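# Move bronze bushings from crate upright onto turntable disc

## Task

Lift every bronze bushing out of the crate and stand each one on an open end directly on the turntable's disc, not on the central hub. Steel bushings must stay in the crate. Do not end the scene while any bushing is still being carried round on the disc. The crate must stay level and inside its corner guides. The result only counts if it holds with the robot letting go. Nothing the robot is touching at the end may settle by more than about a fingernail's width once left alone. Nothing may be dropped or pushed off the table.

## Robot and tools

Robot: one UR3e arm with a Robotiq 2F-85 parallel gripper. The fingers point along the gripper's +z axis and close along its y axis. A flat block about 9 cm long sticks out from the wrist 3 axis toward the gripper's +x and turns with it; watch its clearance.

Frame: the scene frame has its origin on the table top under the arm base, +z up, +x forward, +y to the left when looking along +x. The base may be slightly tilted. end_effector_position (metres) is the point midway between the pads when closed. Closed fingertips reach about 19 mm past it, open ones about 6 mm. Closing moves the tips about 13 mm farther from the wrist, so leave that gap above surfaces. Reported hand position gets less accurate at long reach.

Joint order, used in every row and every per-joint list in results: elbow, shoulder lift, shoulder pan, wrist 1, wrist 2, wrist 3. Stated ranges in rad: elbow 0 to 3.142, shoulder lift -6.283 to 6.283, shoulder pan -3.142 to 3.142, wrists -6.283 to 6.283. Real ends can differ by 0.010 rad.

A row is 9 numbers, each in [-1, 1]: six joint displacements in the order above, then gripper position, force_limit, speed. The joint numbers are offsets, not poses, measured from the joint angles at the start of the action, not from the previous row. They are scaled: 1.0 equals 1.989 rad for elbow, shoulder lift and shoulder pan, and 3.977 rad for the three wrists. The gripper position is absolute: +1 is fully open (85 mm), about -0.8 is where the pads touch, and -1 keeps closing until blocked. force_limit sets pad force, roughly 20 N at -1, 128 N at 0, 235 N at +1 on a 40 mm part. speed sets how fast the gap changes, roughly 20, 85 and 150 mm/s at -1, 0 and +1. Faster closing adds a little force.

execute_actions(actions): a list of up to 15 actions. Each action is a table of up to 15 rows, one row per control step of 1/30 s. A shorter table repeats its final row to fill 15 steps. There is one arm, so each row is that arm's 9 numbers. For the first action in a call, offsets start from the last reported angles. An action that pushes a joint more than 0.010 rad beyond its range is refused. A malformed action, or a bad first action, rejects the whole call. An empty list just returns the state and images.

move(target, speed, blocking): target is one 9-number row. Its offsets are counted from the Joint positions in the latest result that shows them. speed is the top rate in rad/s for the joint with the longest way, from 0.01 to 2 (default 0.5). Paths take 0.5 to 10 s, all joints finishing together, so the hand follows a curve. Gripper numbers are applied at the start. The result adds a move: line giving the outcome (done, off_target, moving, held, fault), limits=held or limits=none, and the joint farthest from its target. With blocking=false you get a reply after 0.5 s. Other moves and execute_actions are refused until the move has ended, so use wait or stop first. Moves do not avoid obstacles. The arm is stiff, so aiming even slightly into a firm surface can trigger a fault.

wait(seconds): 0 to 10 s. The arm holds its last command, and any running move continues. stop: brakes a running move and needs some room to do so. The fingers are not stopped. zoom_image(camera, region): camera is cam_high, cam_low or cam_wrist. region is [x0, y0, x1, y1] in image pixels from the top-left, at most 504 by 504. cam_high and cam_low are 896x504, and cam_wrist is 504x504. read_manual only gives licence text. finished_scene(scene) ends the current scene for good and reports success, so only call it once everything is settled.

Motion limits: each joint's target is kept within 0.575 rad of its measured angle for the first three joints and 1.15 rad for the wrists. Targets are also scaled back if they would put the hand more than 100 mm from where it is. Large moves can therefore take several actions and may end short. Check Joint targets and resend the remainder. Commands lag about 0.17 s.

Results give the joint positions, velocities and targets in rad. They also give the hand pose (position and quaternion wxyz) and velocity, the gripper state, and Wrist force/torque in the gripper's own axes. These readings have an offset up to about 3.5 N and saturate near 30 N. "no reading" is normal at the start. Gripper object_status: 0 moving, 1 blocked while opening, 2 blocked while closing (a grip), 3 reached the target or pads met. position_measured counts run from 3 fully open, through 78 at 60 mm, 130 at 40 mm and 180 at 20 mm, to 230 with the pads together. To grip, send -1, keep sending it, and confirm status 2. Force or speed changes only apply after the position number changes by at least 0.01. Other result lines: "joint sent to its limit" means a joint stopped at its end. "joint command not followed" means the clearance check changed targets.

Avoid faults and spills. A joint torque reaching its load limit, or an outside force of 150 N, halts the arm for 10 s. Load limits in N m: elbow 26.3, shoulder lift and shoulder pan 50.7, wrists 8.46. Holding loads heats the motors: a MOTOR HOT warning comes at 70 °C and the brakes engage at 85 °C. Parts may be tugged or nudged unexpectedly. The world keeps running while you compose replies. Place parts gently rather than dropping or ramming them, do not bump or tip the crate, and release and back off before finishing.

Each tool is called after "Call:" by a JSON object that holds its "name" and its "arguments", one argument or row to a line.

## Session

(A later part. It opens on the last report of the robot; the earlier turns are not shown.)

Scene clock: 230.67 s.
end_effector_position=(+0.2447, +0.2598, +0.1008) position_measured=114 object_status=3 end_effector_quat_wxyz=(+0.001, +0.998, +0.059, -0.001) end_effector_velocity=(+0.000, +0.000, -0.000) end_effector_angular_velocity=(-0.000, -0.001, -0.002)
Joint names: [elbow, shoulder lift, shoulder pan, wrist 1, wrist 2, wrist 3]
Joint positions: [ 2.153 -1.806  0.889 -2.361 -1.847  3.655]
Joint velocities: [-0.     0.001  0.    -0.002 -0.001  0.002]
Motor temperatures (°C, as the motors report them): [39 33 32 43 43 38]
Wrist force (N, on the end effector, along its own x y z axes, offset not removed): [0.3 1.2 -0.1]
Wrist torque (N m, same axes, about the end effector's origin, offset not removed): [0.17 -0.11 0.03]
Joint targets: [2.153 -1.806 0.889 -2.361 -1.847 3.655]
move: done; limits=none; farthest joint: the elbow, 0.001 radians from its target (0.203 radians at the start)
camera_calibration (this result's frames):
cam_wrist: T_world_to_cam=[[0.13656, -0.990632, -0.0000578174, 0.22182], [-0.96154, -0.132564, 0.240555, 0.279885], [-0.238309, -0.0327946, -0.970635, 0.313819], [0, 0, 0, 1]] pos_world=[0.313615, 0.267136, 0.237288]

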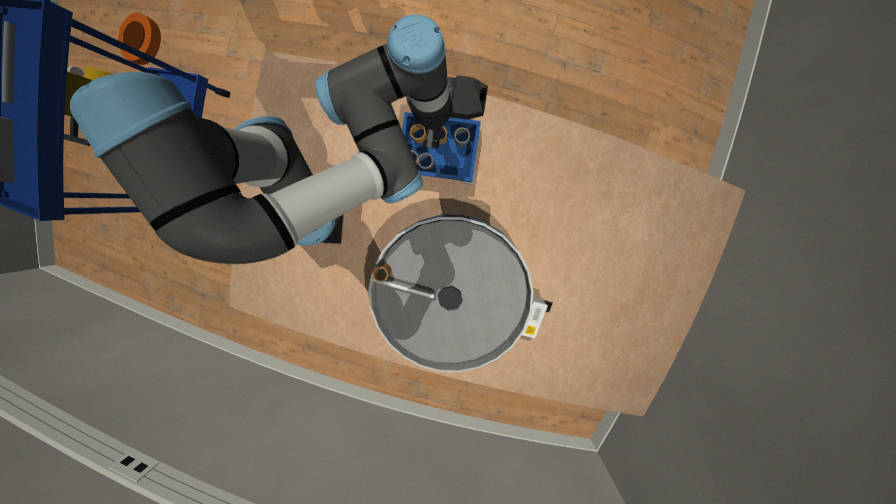

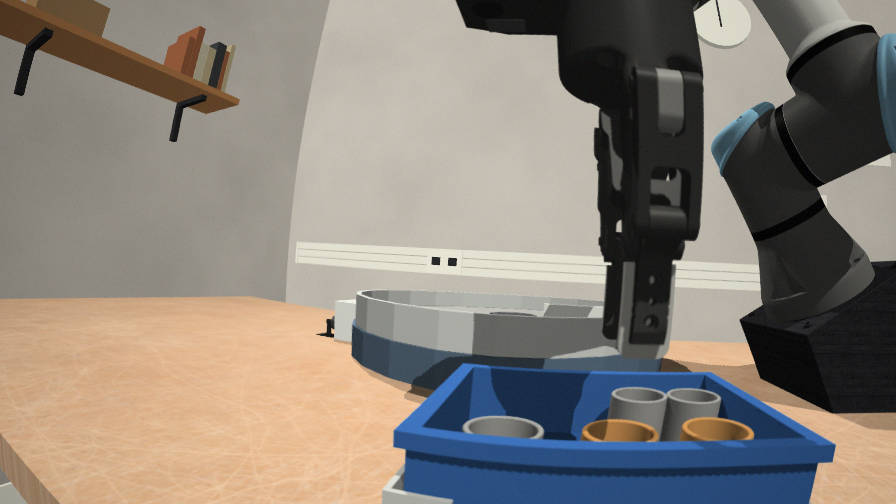

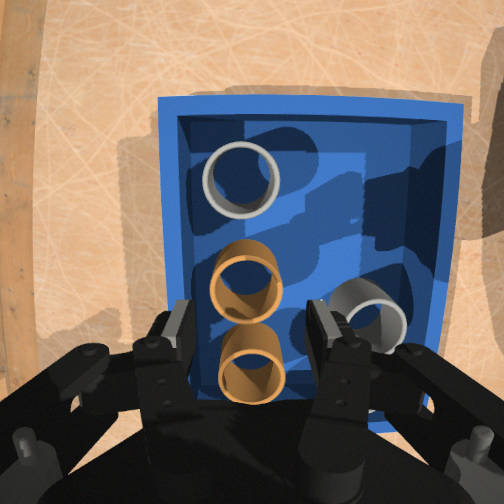

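Call:
{"name": "execute_actions", "arguments": {
  "actions": [
    [[-0.0075,0.0038,0.0008,0.0015,0,0,0.05,0,0]]
  ]
}}

Call:
{"name": "move", "arguments": {
  "target": [0.0382,0.0696,-0.0226,-0.0568,0.005,-0.011,0.05,0,0],
  "speed": 0.08
}}

Scene clock: 253.23 s.
end_effector_position=(+0.2471, +0.2618, +0.1018) position_measured=123 object_status=3 end_effector_quat_wxyz=(+0.000, +0.998, +0.060, -0.000) end_effector_velocity=(+0.000, +0.001, +0.000) end_effector_angular_velocity=(+0.001, -0.000, +0.001)
Joint names: [elbow, shoulder lift, shoulder pan, wrist 1, wrist 2, wrist 3]
Joint positions: [ 2.138 -1.799  0.89  -2.355 -1.847  3.655]
Joint velocities: [-0.002  0.001  0.001  0.001  0.    -0.001]
Motor temperatures (°C, as the motors report them): [39 33 32 43 43 38]
Wrist force (N, on the end effector, along its own x y z axes, offset not removed): [1.0 1.8 -0.4]
Wrist torque (N m, same axes, about the end effector's origin, offset not removed): [0.30 -0.24 0.02]
Joint targets: [2.138 -1.799 0.890 -2.355 -1.847 3.655]
camera_calibration (this result's frames):
cam_wrist: T_world_to_cam=[[0.137469, -0.990505, -0.00144578, 0.22342], [-0.961655, -0.133814, 0.239402, 0.282681], [-0.237322, -0.03152, -0.97092, 0.314844], [0, 0, 0, 1]] pos_world=[0.315848, 0.269049, 0.238337]

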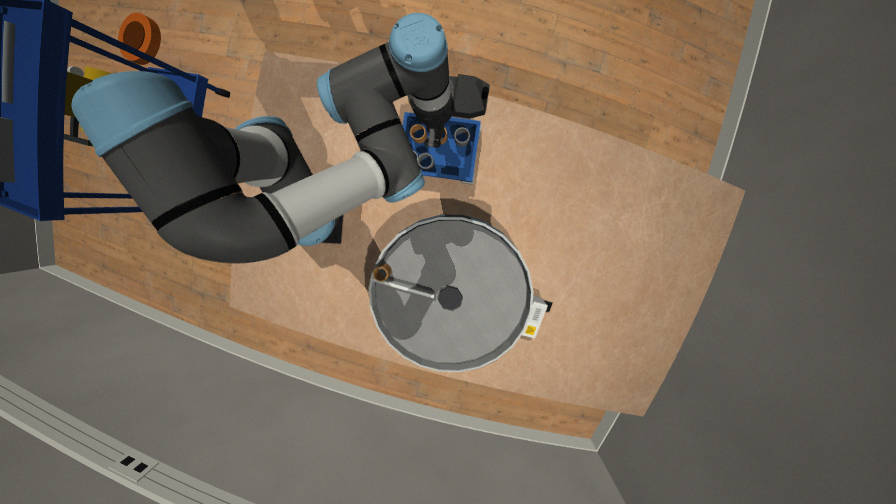

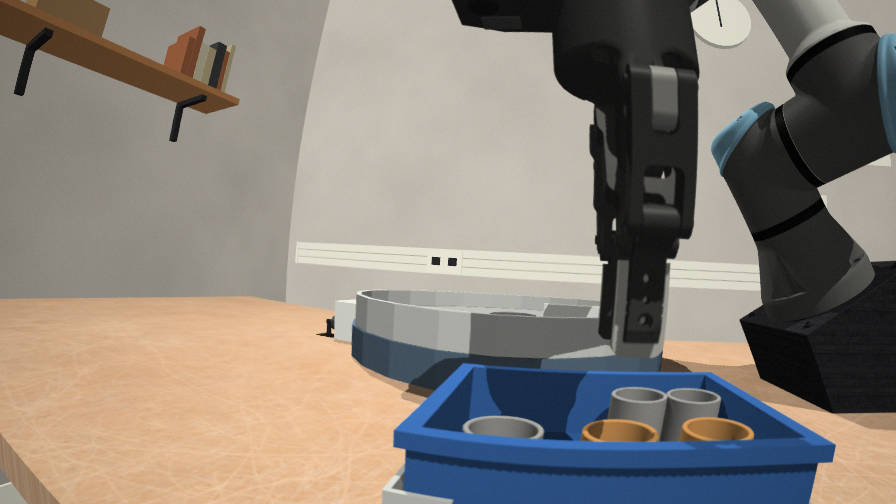

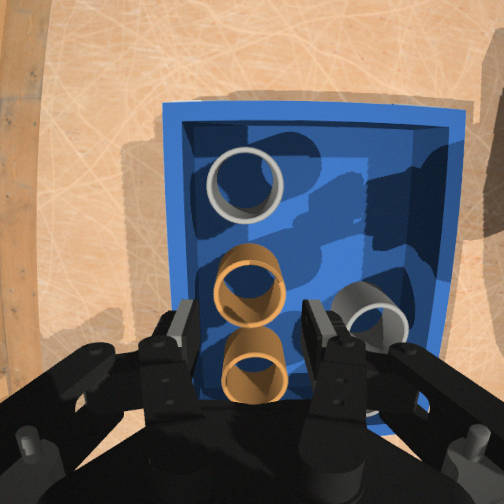

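Scene clock: 256.50 s.
end_effector_position=(+0.2484, +0.2634, +0.0608) position_measured=123 object_status=3 end_effector_quat_wxyz=(+0.000, +0.998, +0.061, -0.000) end_effector_velocity=(-0.000, +0.000, -0.000) end_effector_angular_velocity=(-0.000, +0.000, +0.000)
Joint names: [elbow, shoulder lift, shoulder pan, wrist 1, wrist 2, wrist 3]
Joint positions: [ 2.214 -1.661  0.846 -2.581 -1.827  3.611]
Joint velocities: [ 0.001  0.002 -0.    -0.002  0.    -0.   ]
Motor temperatures (°C, as the motors report them): [39 33 32 43 43 38]
Wrist force (N, on the end effector, along its own x y z axes, offset not removed): [1.6 1.7 0.2]
Wrist torque (N m, same axes, about the end effector's origin, offset not removed): [0.20 -0.25 0.03]
Joint targets: [2.214 -1.660 0.845 -2.581 -1.827 3.611]
move: done; limits=none; farthest joint: the shoulder pan, 0.000 radians from its target (0.045 radians at the start)
camera_calibration (this result's frames):
cam_wrist: T_world_to_cam=[[0.139144, -0.99027, -0.001928, 0.224331], [-0.961482, -0.135565, 0.239111, 0.29441], [-0.237046, -0.0314172, -0.97099, 0.275301], [0, 0, 0, 1]] pos_world=[0.317114, 0.27071, 0.19735]

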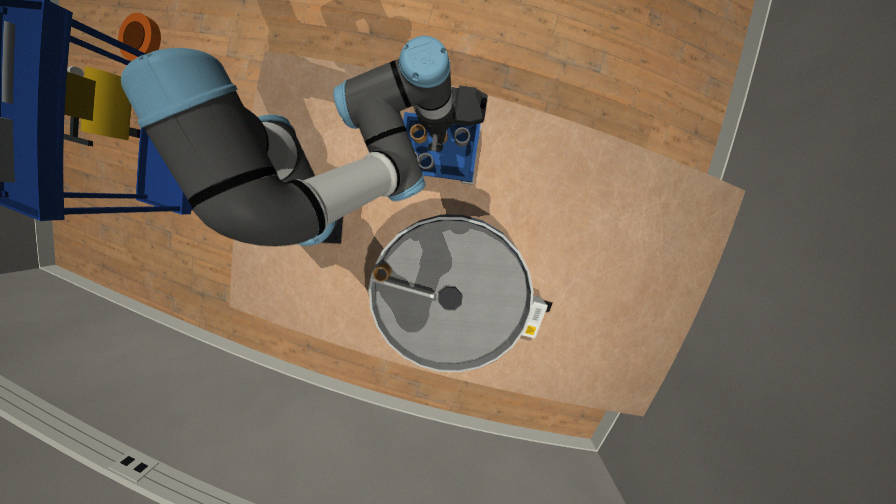

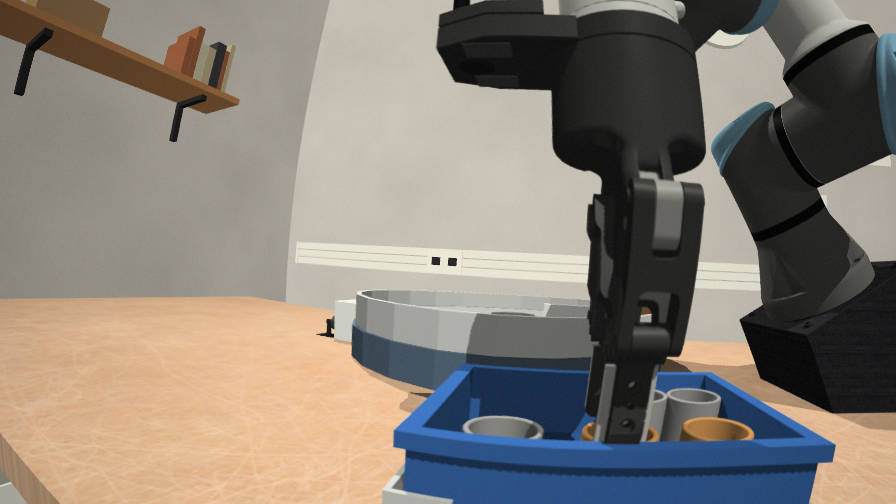

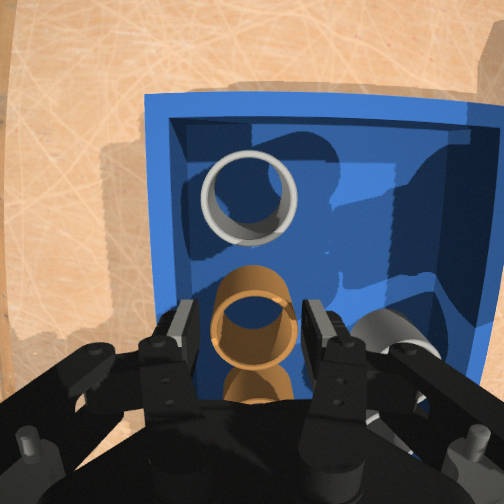

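Call:
{"name": "move", "arguments": {
  "target": [0.018,0.0332,-0.0108,-0.0266,0.0023,-0.0053,0.05,0,0],
  "speed": 0.05
}}

Call:
{"name": "execute_actions", "arguments": {
  "actions": [
    [[0,0,0,0,0,0,-1,-0.3,0]],
    [[0,0,0,0,0,0,-1,-0.3,0]]
  ]
}}

Call:
{"name": "move", "arguments": {
  "target": [-0.0563,-0.1023,0.0332,0.0834,-0.0073,0.0163,-1,-0.3,0],
  "speed": 0.12
}}

Scene clock: 270.33 s.
end_effector_position=(+0.2502, +0.2658, +0.0600) position_measured=123 object_status=3 end_effector_quat_wxyz=(-0.005, +0.998, +0.061, +0.003) end_effector_velocity=(-0.000, -0.000, -0.000) end_effector_angular_velocity=(-0.000, +0.001, +0.000)
Joint names: [elbow, shoulder lift, shoulder pan, wrist 1, wrist 2, wrist 3]
Joint positions: [ 2.217 -1.654  0.844 -2.602 -1.822  3.607]
Joint velocities: [ 0.001  0.     0.    -0.    -0.     0.   ]
Motor temperatures (°C, as the motors report them): [39 33 32 43 43 38]
Wrist force (N, on the end effector, along its own x y z axes, offset not removed): [-4.2 10.5 -22.9]
Wrist torque (N m, same axes, about the end effector's origin, offset not removed): [0.81 -0.34 -0.18]
Joint targets: [2.217 -1.654 0.844 -2.602 -1.822 3.607]
FORCE FAULT: contact force on the arm reached its limit, and the arm stopped for 10 seconds. The contact can be on any part of the arm, not only on its tool. That time counts as 20 of the actions that you can send in this scene. The arm's remaining commands of this call were not run. The arm holds still and accepts commands again. Move the arm away from the contact; if what it grips holds it there, let go first. Pushing or pulling that hard again can fault the arm again.
move: fault; limits=none; farthest joint: the wrist 1, 0.085 radians from its target (0.106 radians at the start)
camera_calibration (this result's frames):
cam_wrist: T_world_to_cam=[[0.138898, -0.99025, -0.0105888, 0.227017], [-0.963034, -0.137557, 0.23161, 0.297953], [-0.230809, -0.0219728, -0.972751, 0.271066], [0, 0, 0, 1]] pos_world=[0.317971, 0.271745, 0.197075]

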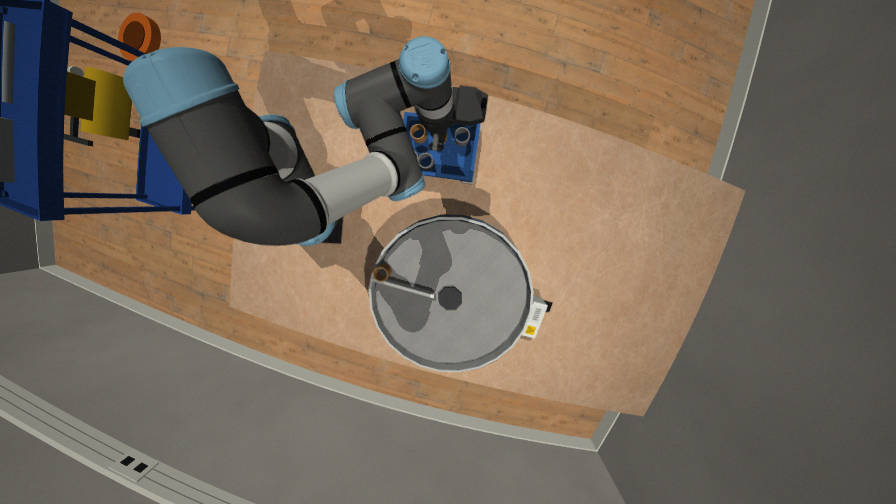

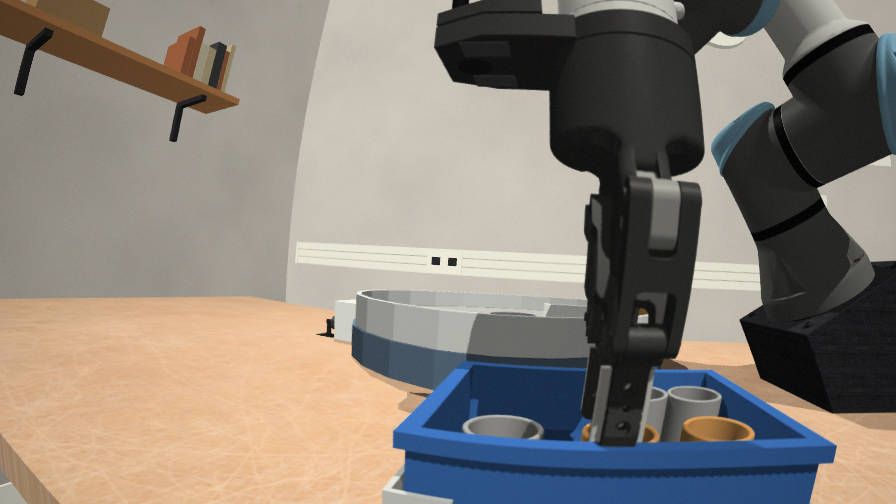

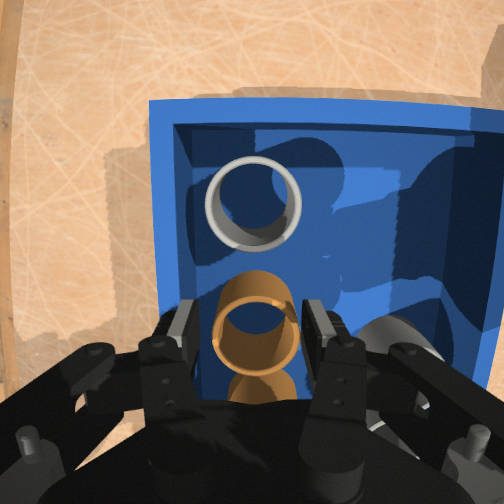

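not run: a fault stop came before this call.

not run: a fault stop came before this call.

Call:
{"name": "move", "arguments": {
  "target": [0.002,-0.0156,0.0004,0.0098,-0.0013,0.001,0.04,0,0],
  "speed": 0.04
}}

Scene clock: 276.70 s.
end_effector_position=(+0.2471, +0.2610, +0.0646) position_measured=124 object_status=3 end_effector_quat_wxyz=(+0.000, +0.998, +0.060, -0.000) end_effector_velocity=(-0.001, -0.000, +0.000) end_effector_angular_velocity=(-0.001, +0.002, +0.001)
Joint names: [elbow, shoulder lift, shoulder pan, wrist 1, wrist 2, wrist 3]
Joint positions: [ 2.221 -1.685  0.845 -2.563 -1.827  3.611]
Joint velocities: [ 0.001 -0.002  0.     0.002 -0.     0.   ]
Motor temperatures (°C, as the motors report them): [39 33 32 43 43 38]
Wrist force (N, on the end effector, along its own x y z axes, offset not removed): [1.5 1.7 -0.1]
Wrist torque (N m, same axes, about the end effector's origin, offset not removed): [0.18 -0.31 0.01]
Joint targets: [2.221 -1.685 0.845 -2.563 -1.827 3.611]
move: done; limits=none; farthest joint: the shoulder pan, 0.000 radians from its target (0.001 radians at the start)
camera_calibration (this result's frames):
cam_wrist: T_world_to_cam=[[0.138568, -0.990352, -0.00136364, 0.222267], [-0.961485, -0.134859, 0.2395, 0.291661], [-0.237373, -0.031876, -0.970895, 0.278823], [0, 0, 0, 1]] pos_world=[0.315813, 0.268344, 0.201158]

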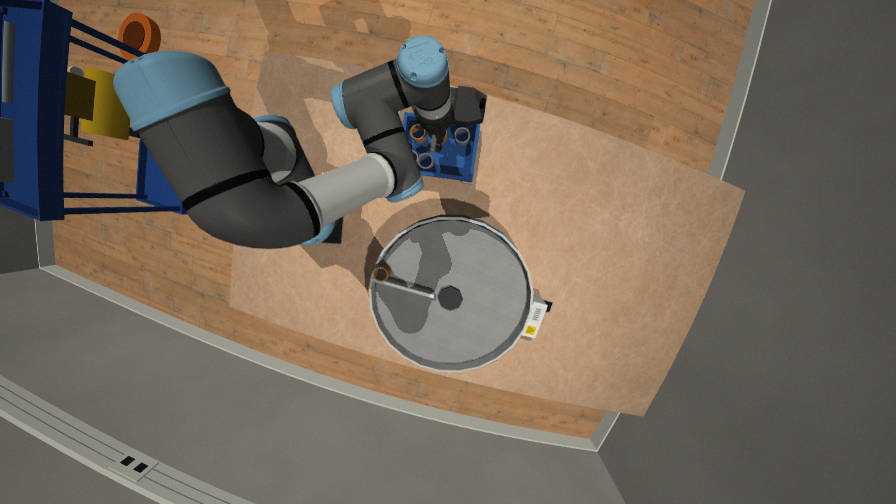

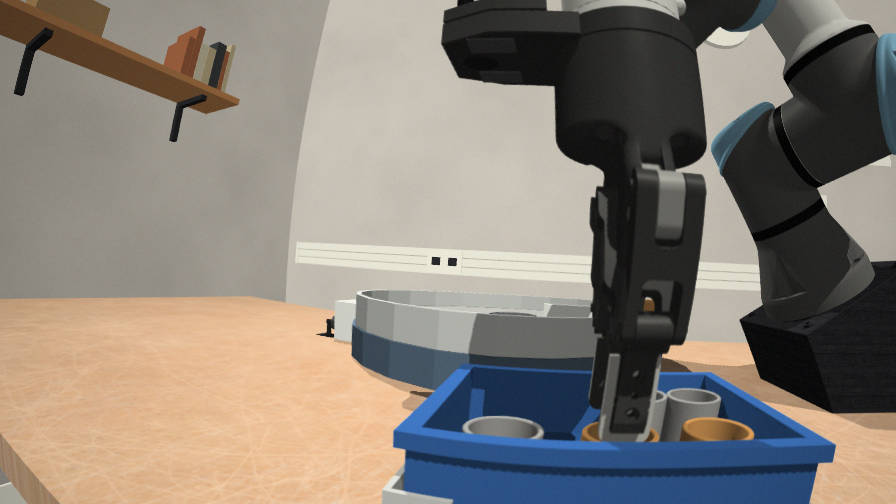

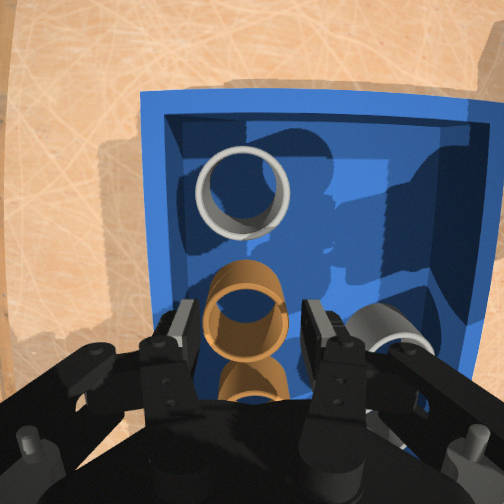

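Call:
{"name": "move", "arguments": {
  "target": [0.008,0.0219,-0.0058,-0.0156,0.0011,-0.0026,0.04,0,0],
  "speed": 0.02
}}

Scene clock: 301.47 s.
end_effector_position=(+0.2495, +0.2640, +0.0599) position_measured=123 object_status=3 end_effector_quat_wxyz=(-0.005, +0.998, +0.060, +0.004) end_effector_velocity=(+0.000, +0.000, +0.000) end_effector_angular_velocity=(+0.000, -0.001, +0.000)
Joint names: [elbow, shoulder lift, shoulder pan, wrist 1, wrist 2, wrist 3]
Joint positions: [ 2.227 -1.661  0.84  -2.606 -1.82   3.604]
Joint velocities: [-0. -0.  0. -0. -0. -0.]
Motor temperatures (°C, as the motors report them): [39 33 32 43 43 38]
Wrist force (N, on the end effector, along its own x y z axes, offset not removed): [-1.2 5.3 -20.6]
Wrist torque (N m, same axes, about the end effector's origin, offset not removed): [0.77 -0.23 -0.07]
Joint targets: [2.227 -1.661 0.840 -2.606 -1.820 3.604]
FORCE FAULT: contact force on the arm reached its limit, and the arm stopped for 10 seconds. The contact can be on any part of the arm, not only on its tool. That time counts as 20 of the actions that you can send in this scene. The arm's remaining commands of this call were not run. The arm holds still and accepts commands again. Move the arm away from the contact; if what it grips holds it there, let go first. Pushing or pulling that hard again can fault the arm again.
move: fault; limits=none; farthest joint: the shoulder lift, 0.020 radians from its target (0.044 radians at the start)
camera_calibration (this result's frames):
cam_wrist: T_world_to_cam=[[0.13777, -0.99041, -0.0103994, 0.22562], [-0.963332, -0.136429, 0.231039, 0.296869], [-0.230242, -0.0218121, -0.972889, 0.270626], [0, 0, 0, 1]] pos_world=[0.317209, 0.269861, 0.197047]

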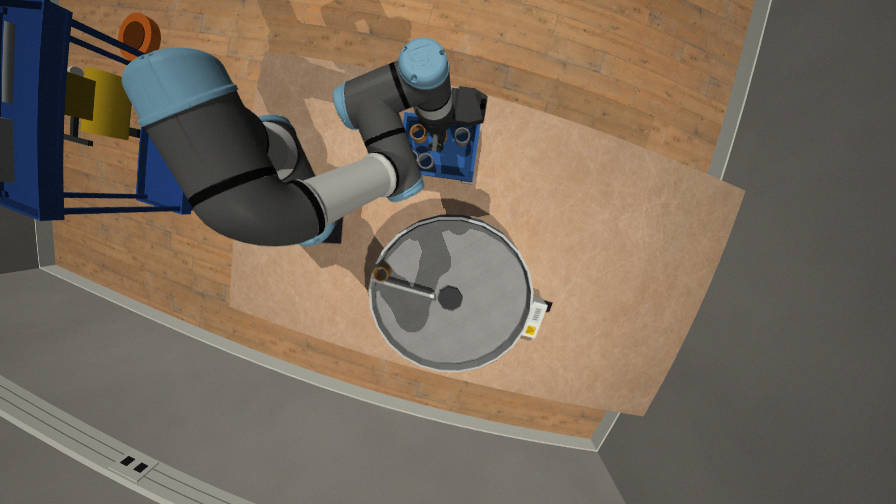

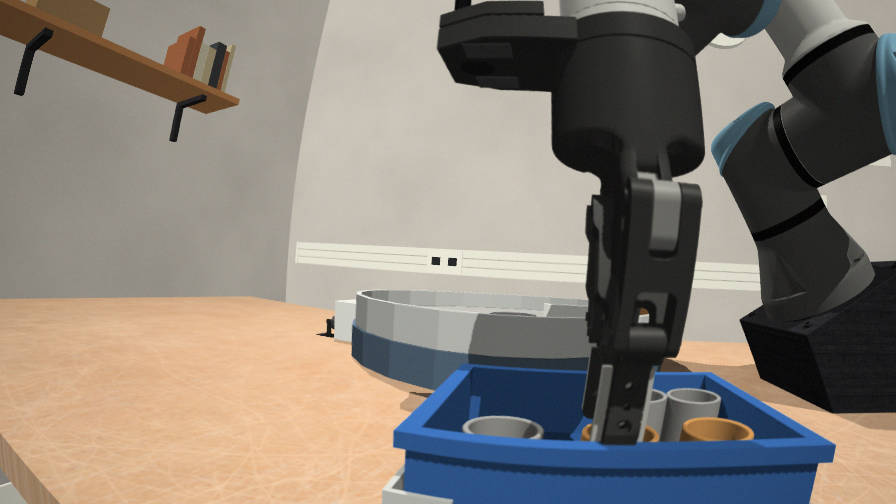

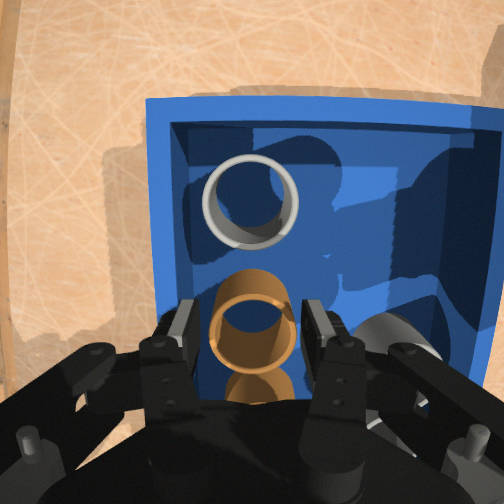

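Call:
{"name": "move", "arguments": {
  "target": [-0.0186,-0.0387,0.011,0.0317,-0.0033,0.004,0.04,0,0],
  "speed": 0.1
}}

Call:
{"name": "move", "arguments": {
  "target": [0.0246,-0.0335,-0.0295,0.0026,0.006,-0.0113,-0.4,0,0],
  "speed": 0.1
}}

Scene clock: 323.07 s.
end_effector_position=(+0.2483, +0.2619, +0.0806) position_measured=124 object_status=3 end_effector_quat_wxyz=(-0.001, +0.998, +0.063, +0.002) end_effector_velocity=(+0.000, -0.000, +0.000) end_effector_angular_velocity=(-0.000, -0.000, -0.000)
Joint names: [elbow, shoulder lift, shoulder pan, wrist 1, wrist 2, wrist 3]
Joint positions: [ 2.19  -1.738  0.862 -2.48  -1.834  3.62 ]
Joint velocities: [-0.001 -0.001 -0.     0.003 -0.     0.   ]
Motor temperatures (°C, as the motors report them): [39 33 32 43 43 38]
Wrist force (N, on the end effector, along its own x y z axes, offset not removed): [1.2 1.3 0.3]
Wrist torque (N m, same axes, about the end effector's origin, offset not removed): [0.18 -0.25 0.03]
Joint targets: [2.190 -1.738 0.862 -2.480 -1.834 3.620]
move: done; limits=none; farthest joint: the shoulder pan, 0.000 radians from its target (0.022 radians at the start)
camera_calibration (this result's frames):
cam_wrist: T_world_to_cam=[[0.143751, -0.989604, -0.0044063, 0.22172], [-0.961627, -0.140736, 0.235514, 0.291066], [-0.233685, -0.0296181, -0.971861, 0.293218], [0, 0, 0, 1]] pos_world=[0.316545, 0.269063, 0.217394]

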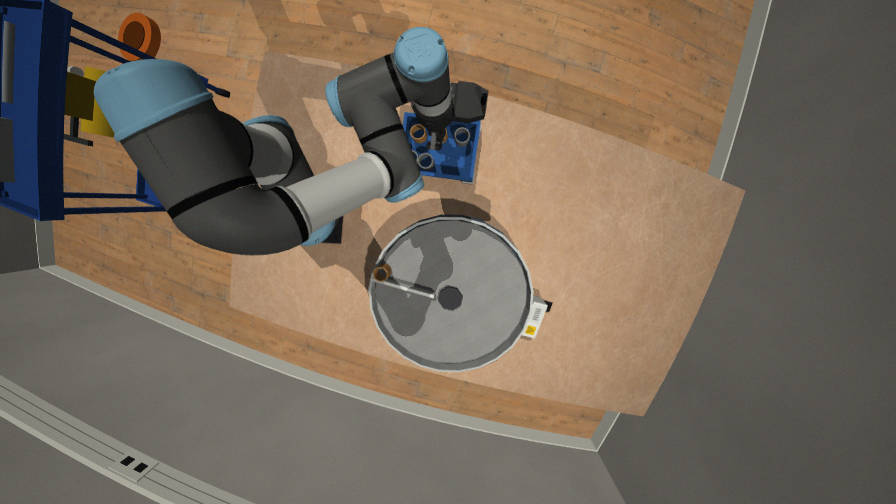

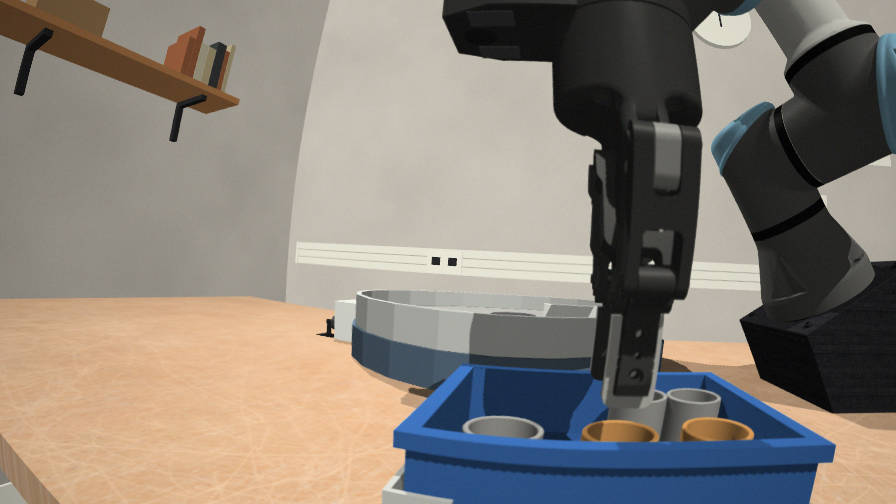

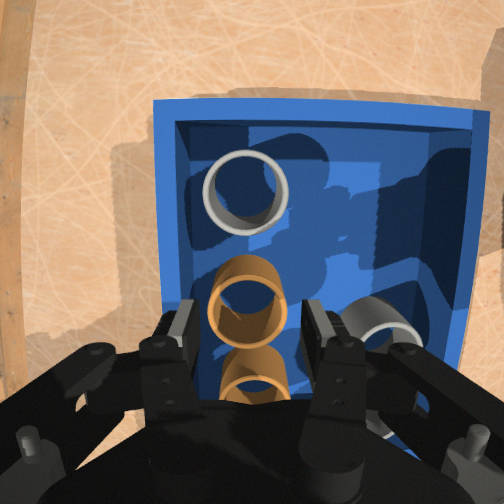

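Scene clock: 324.17 s.
end_effector_position=(+0.2498, +0.2462, +0.0809) position_measured=179 object_status=3 end_effector_quat_wxyz=(+0.001, +0.998, +0.059, -0.000) end_effector_velocity=(-0.000, -0.000, +0.000) end_effector_angular_velocity=(+0.000, -0.000, +0.000)
Joint names: [elbow, shoulder lift, shoulder pan, wrist 1, wrist 2, wrist 3]
Joint positions: [ 2.239 -1.805  0.803 -2.47  -1.81   3.575]
Joint velocities: [ 0.002 -0.003 -0.002  0.     0.001 -0.002]
Motor temperatures (°C, as the motors report them): [39 33 32 43 43 38]
Wrist force (N, on the end effector, along its own x y z axes, offset not removed): [0.8 1.4 -0.3]
Wrist torque (N m, same axes, about the end effector's origin, offset not removed): [0.16 -0.16 0.01]
Joint targets: [2.239 -1.805 0.803 -2.470 -1.810 3.575]
move: done; limits=none; farthest joint: the shoulder pan, 0.000 radians from its target (0.058 radians at the start)
camera_calibration (this result's frames):
cam_wrist: T_world_to_cam=[[0.136073, -0.990699, 0.000109356, 0.207774], [-0.961801, -0.132077, 0.239778, 0.287779], [-0.237534, -0.0327325, -0.970828, 0.295123], [0, 0, 0, 1]] pos_world=[0.318616, 0.25351, 0.217488]

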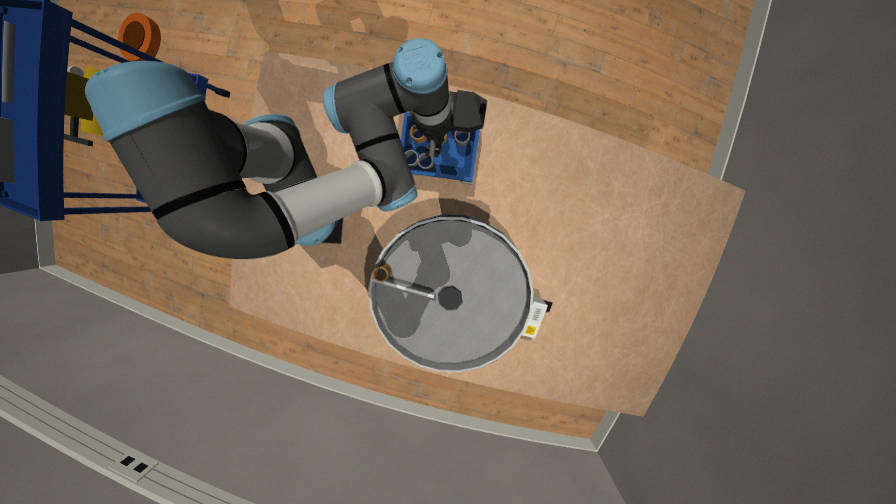

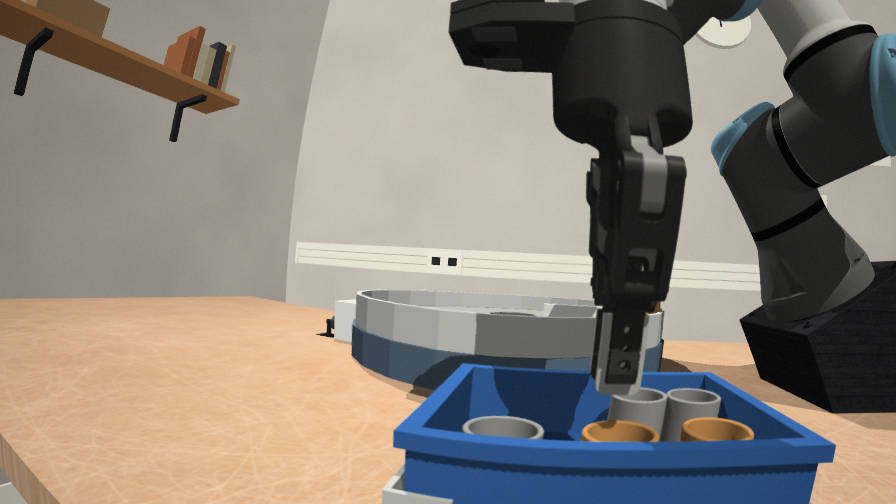

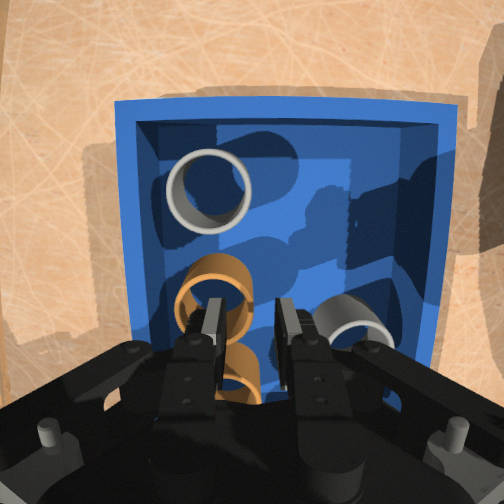

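Call:
{"name": "move", "arguments": {
  "target": [0.017,0.0345,-0.0095,-0.0267,0.0023,-0.0044,-0.4,0,0],
  "speed": 0.03
}}

Scene clock: 331.00 s.
end_effector_position=(+0.2501, +0.2467, +0.0627) position_measured=179 object_status=3 end_effector_quat_wxyz=(+0.001, +0.998, +0.059, -0.001) end_effector_velocity=(-0.000, -0.000, -0.000) end_effector_angular_velocity=(-0.000, +0.000, +0.001)
Joint names: [elbow, shoulder lift, shoulder pan, wrist 1, wrist 2, wrist 3]
Joint positions: [ 2.273 -1.736  0.784 -2.576 -1.801  3.558]
Joint velocities: [ 0.001  0.001 -0.    -0.002  0.    -0.001]
Motor temperatures (°C, as the motors report them): [39 33 32 43 43 38]
Wrist force (N, on the end effector, along its own x y z axes, offset not removed): [0.8 1.2 0.7]
Wrist torque (N m, same axes, about the end effector's origin, offset not removed): [0.15 -0.15 0.01]
Joint targets: [2.273 -1.736 0.784 -2.576 -1.801 3.558]
move: done; limits=none; farthest joint: the shoulder pan, 0.000 radians from its target (0.019 radians at the start)
camera_calibration (this result's frames):
cam_wrist: T_world_to_cam=[[0.136282, -0.99067, -0.00038659, 0.208217], [-0.961643, -0.132383, 0.240244, 0.292447], [-0.238054, -0.0323692, -0.970712, 0.277476], [0, 0, 0, 1]] pos_world=[0.318907, 0.25397, 0.199171]

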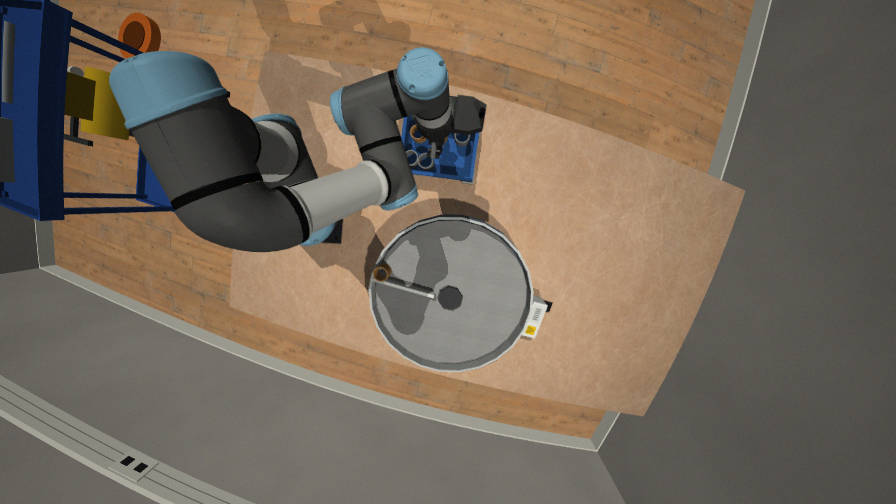

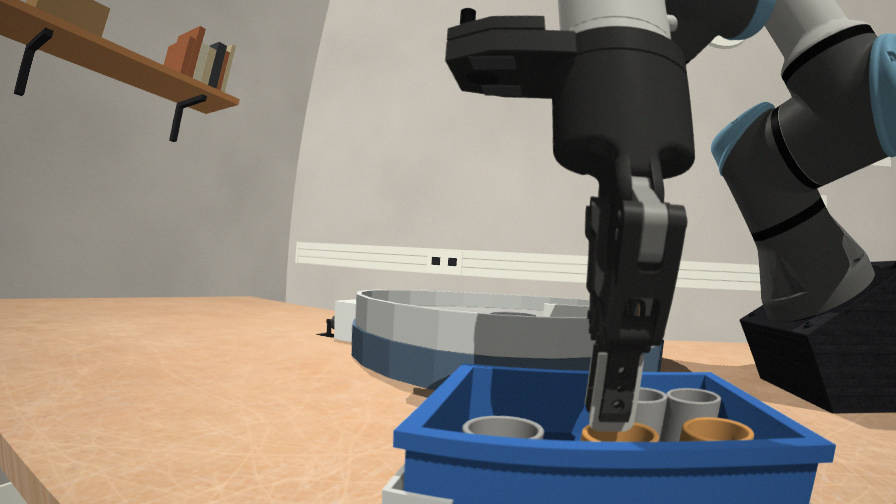

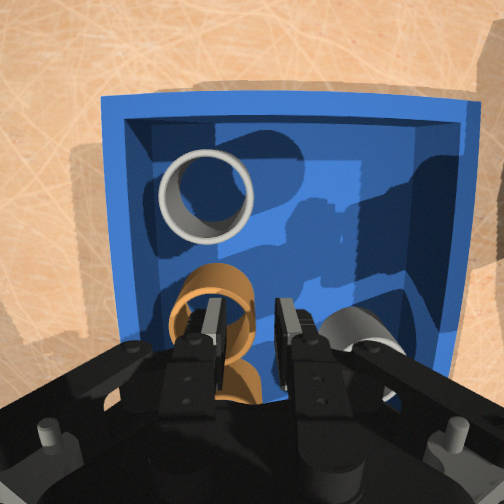

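Call:
{"name": "move", "arguments": {
  "target": [0.0047,-0.0014,0.002,-0.0016,-0.0005,0.0008,-0.4,0,0],
  "speed": 0.03
}}

Call:
{"name": "move", "arguments": {
  "target": [0.0057,0.0115,-0.0032,-0.009,0.0008,-0.0015,-0.4,0,0],
  "speed": 0.015
}}

Scene clock: 336.70 s.
end_effector_position=(+0.2478, +0.2463, +0.0625) position_measured=179 object_status=3 end_effector_quat_wxyz=(+0.001, +0.998, +0.059, -0.000) end_effector_velocity=(-0.000, -0.000, +0.000) end_effector_angular_velocity=(+0.000, -0.001, +0.000)
Joint names: [elbow, shoulder lift, shoulder pan, wrist 1, wrist 2, wrist 3]
Joint positions: [ 2.282 -1.739  0.788 -2.582 -1.803  3.561]
Joint velocities: [ 0.002 -0.001  0.001 -0.002 -0.001  0.001]
Motor temperatures (°C, as the motors report them): [39 33 32 43 43 38]
Wrist force (N, on the end effector, along its own x y z axes, offset not removed): [0.8 1.1 -0.4]
Wrist torque (N m, same axes, about the end effector's origin, offset not removed): [0.10 -0.16 -0.01]
Joint targets: [2.282 -1.739 0.788 -2.582 -1.803 3.561]
move: done; limits=none; farthest joint: the elbow, 0.001 radians from its target (0.010 radians at the start)
camera_calibration (this result's frames):
cam_wrist: T_world_to_cam=[[0.13659, -0.990628, -0.000445306, 0.208105], [-0.961747, -0.132716, 0.239643, 0.290447], [-0.237456, -0.0323045, -0.970861, 0.276671], [0, 0, 0, 1]] pos_world=[0.316608, 0.253639, 0.199098]

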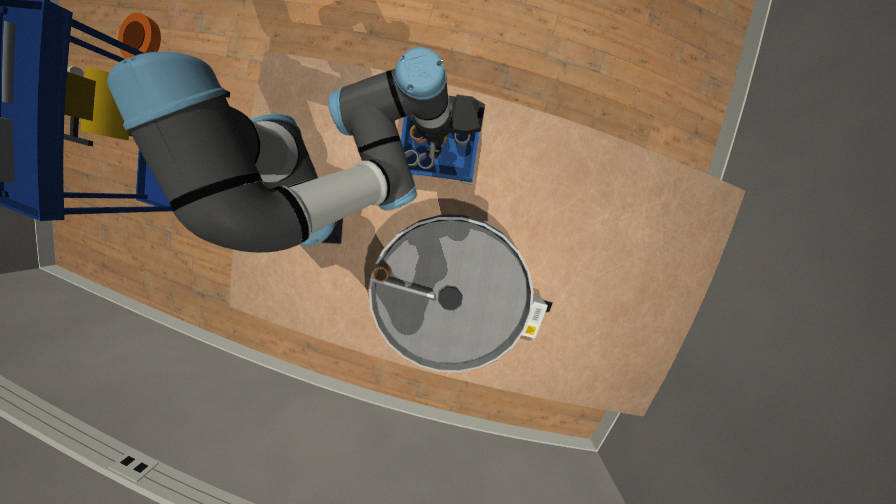

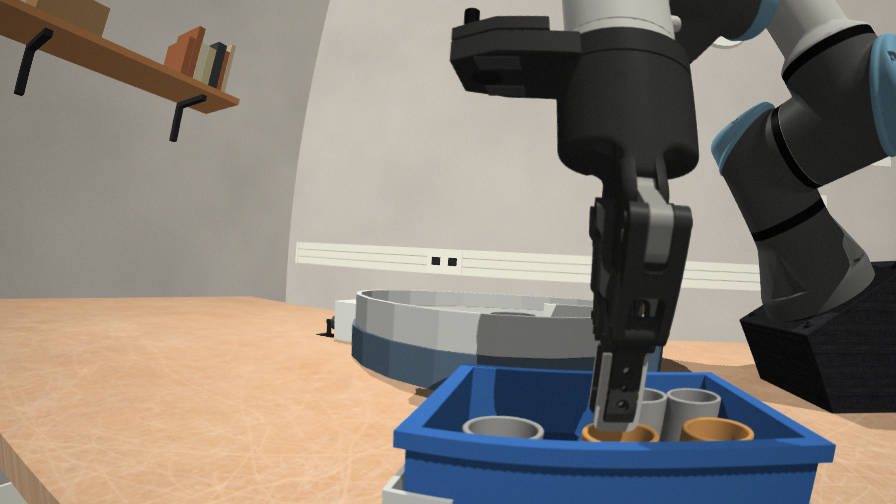

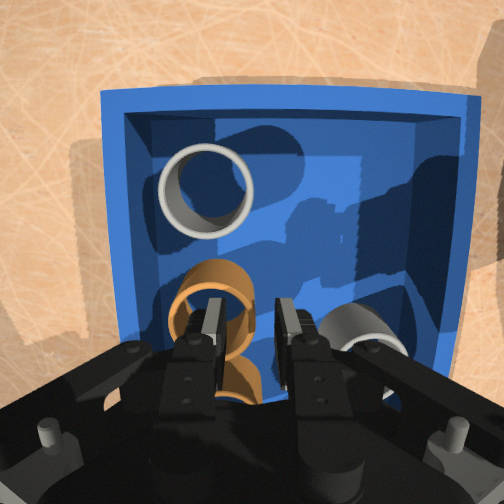

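Scene clock: 339.33 s.
end_effector_position=(+0.2477, +0.2463, +0.0567) position_measured=179 object_status=3 end_effector_quat_wxyz=(+0.001, +0.998, +0.059, -0.000) end_effector_velocity=(-0.000, +0.000, -0.000) end_effector_angular_velocity=(+0.000, +0.001, -0.000)
Joint names: [elbow, shoulder lift, shoulder pan, wrist 1, wrist 2, wrist 3]
Joint positions: [ 2.293 -1.716  0.782 -2.618 -1.799  3.555]
Joint velocities: [ 0.001  0.002 -0.    -0.002  0.001 -0.   ]
Motor temperatures (°C, as the motors report them): [39 33 32 43 43 38]
Wrist force (N, on the end effector, along its own x y z axes, offset not removed): [1.1 1.5 0.4]
Wrist torque (N m, same axes, about the end effector's origin, offset not removed): [0.21 -0.19 0.01]
Joint targets: [2.293 -1.716 0.782 -2.618 -1.799 3.555]
move: done; limits=none; farthest joint: the shoulder pan, 0.000 radians from its target (0.007 radians at the start)
camera_calibration (this result's frames):
cam_wrist: T_world_to_cam=[[0.136666, -0.990617, -0.000821404, 0.208066], [-0.961752, -0.132883, 0.239532, 0.291758], [-0.237394, -0.031946, -0.970888, 0.270861], [0, 0, 0, 1]] pos_world=[0.316464, 0.253536, 0.193261]

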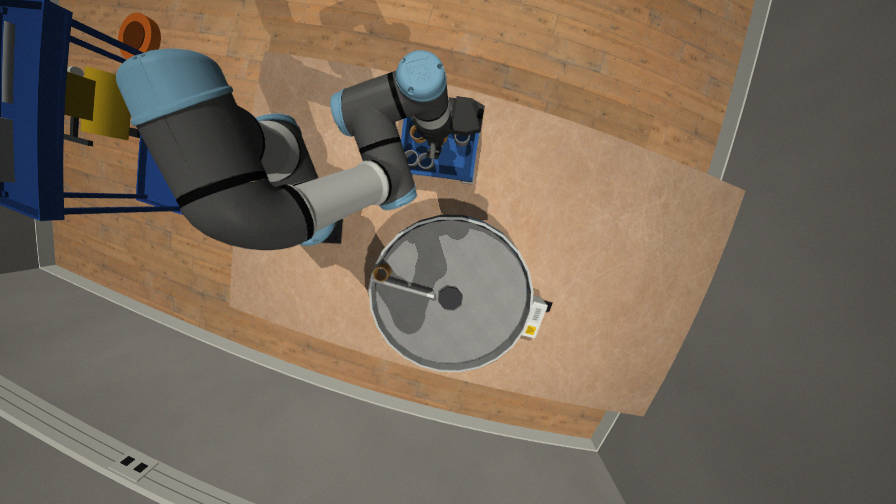

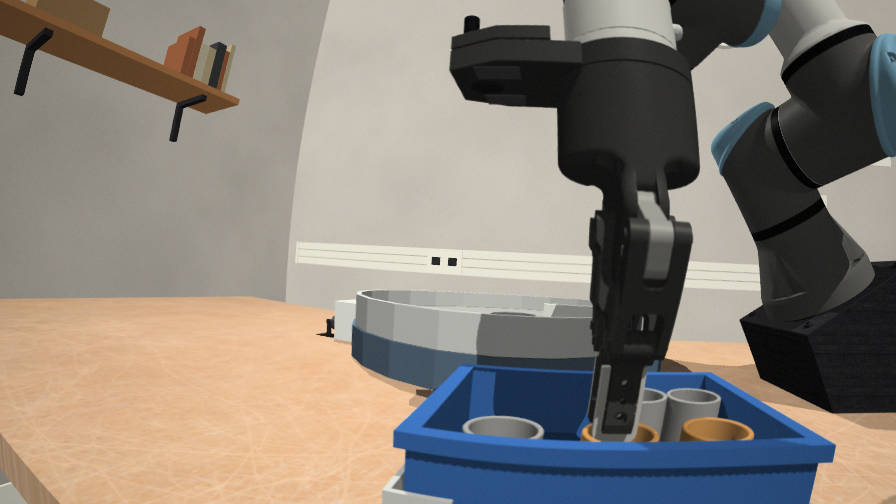

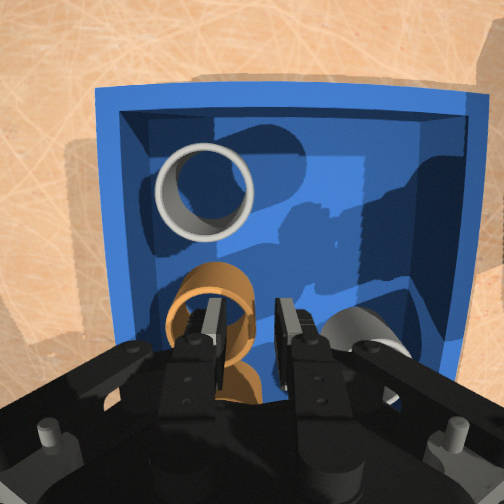

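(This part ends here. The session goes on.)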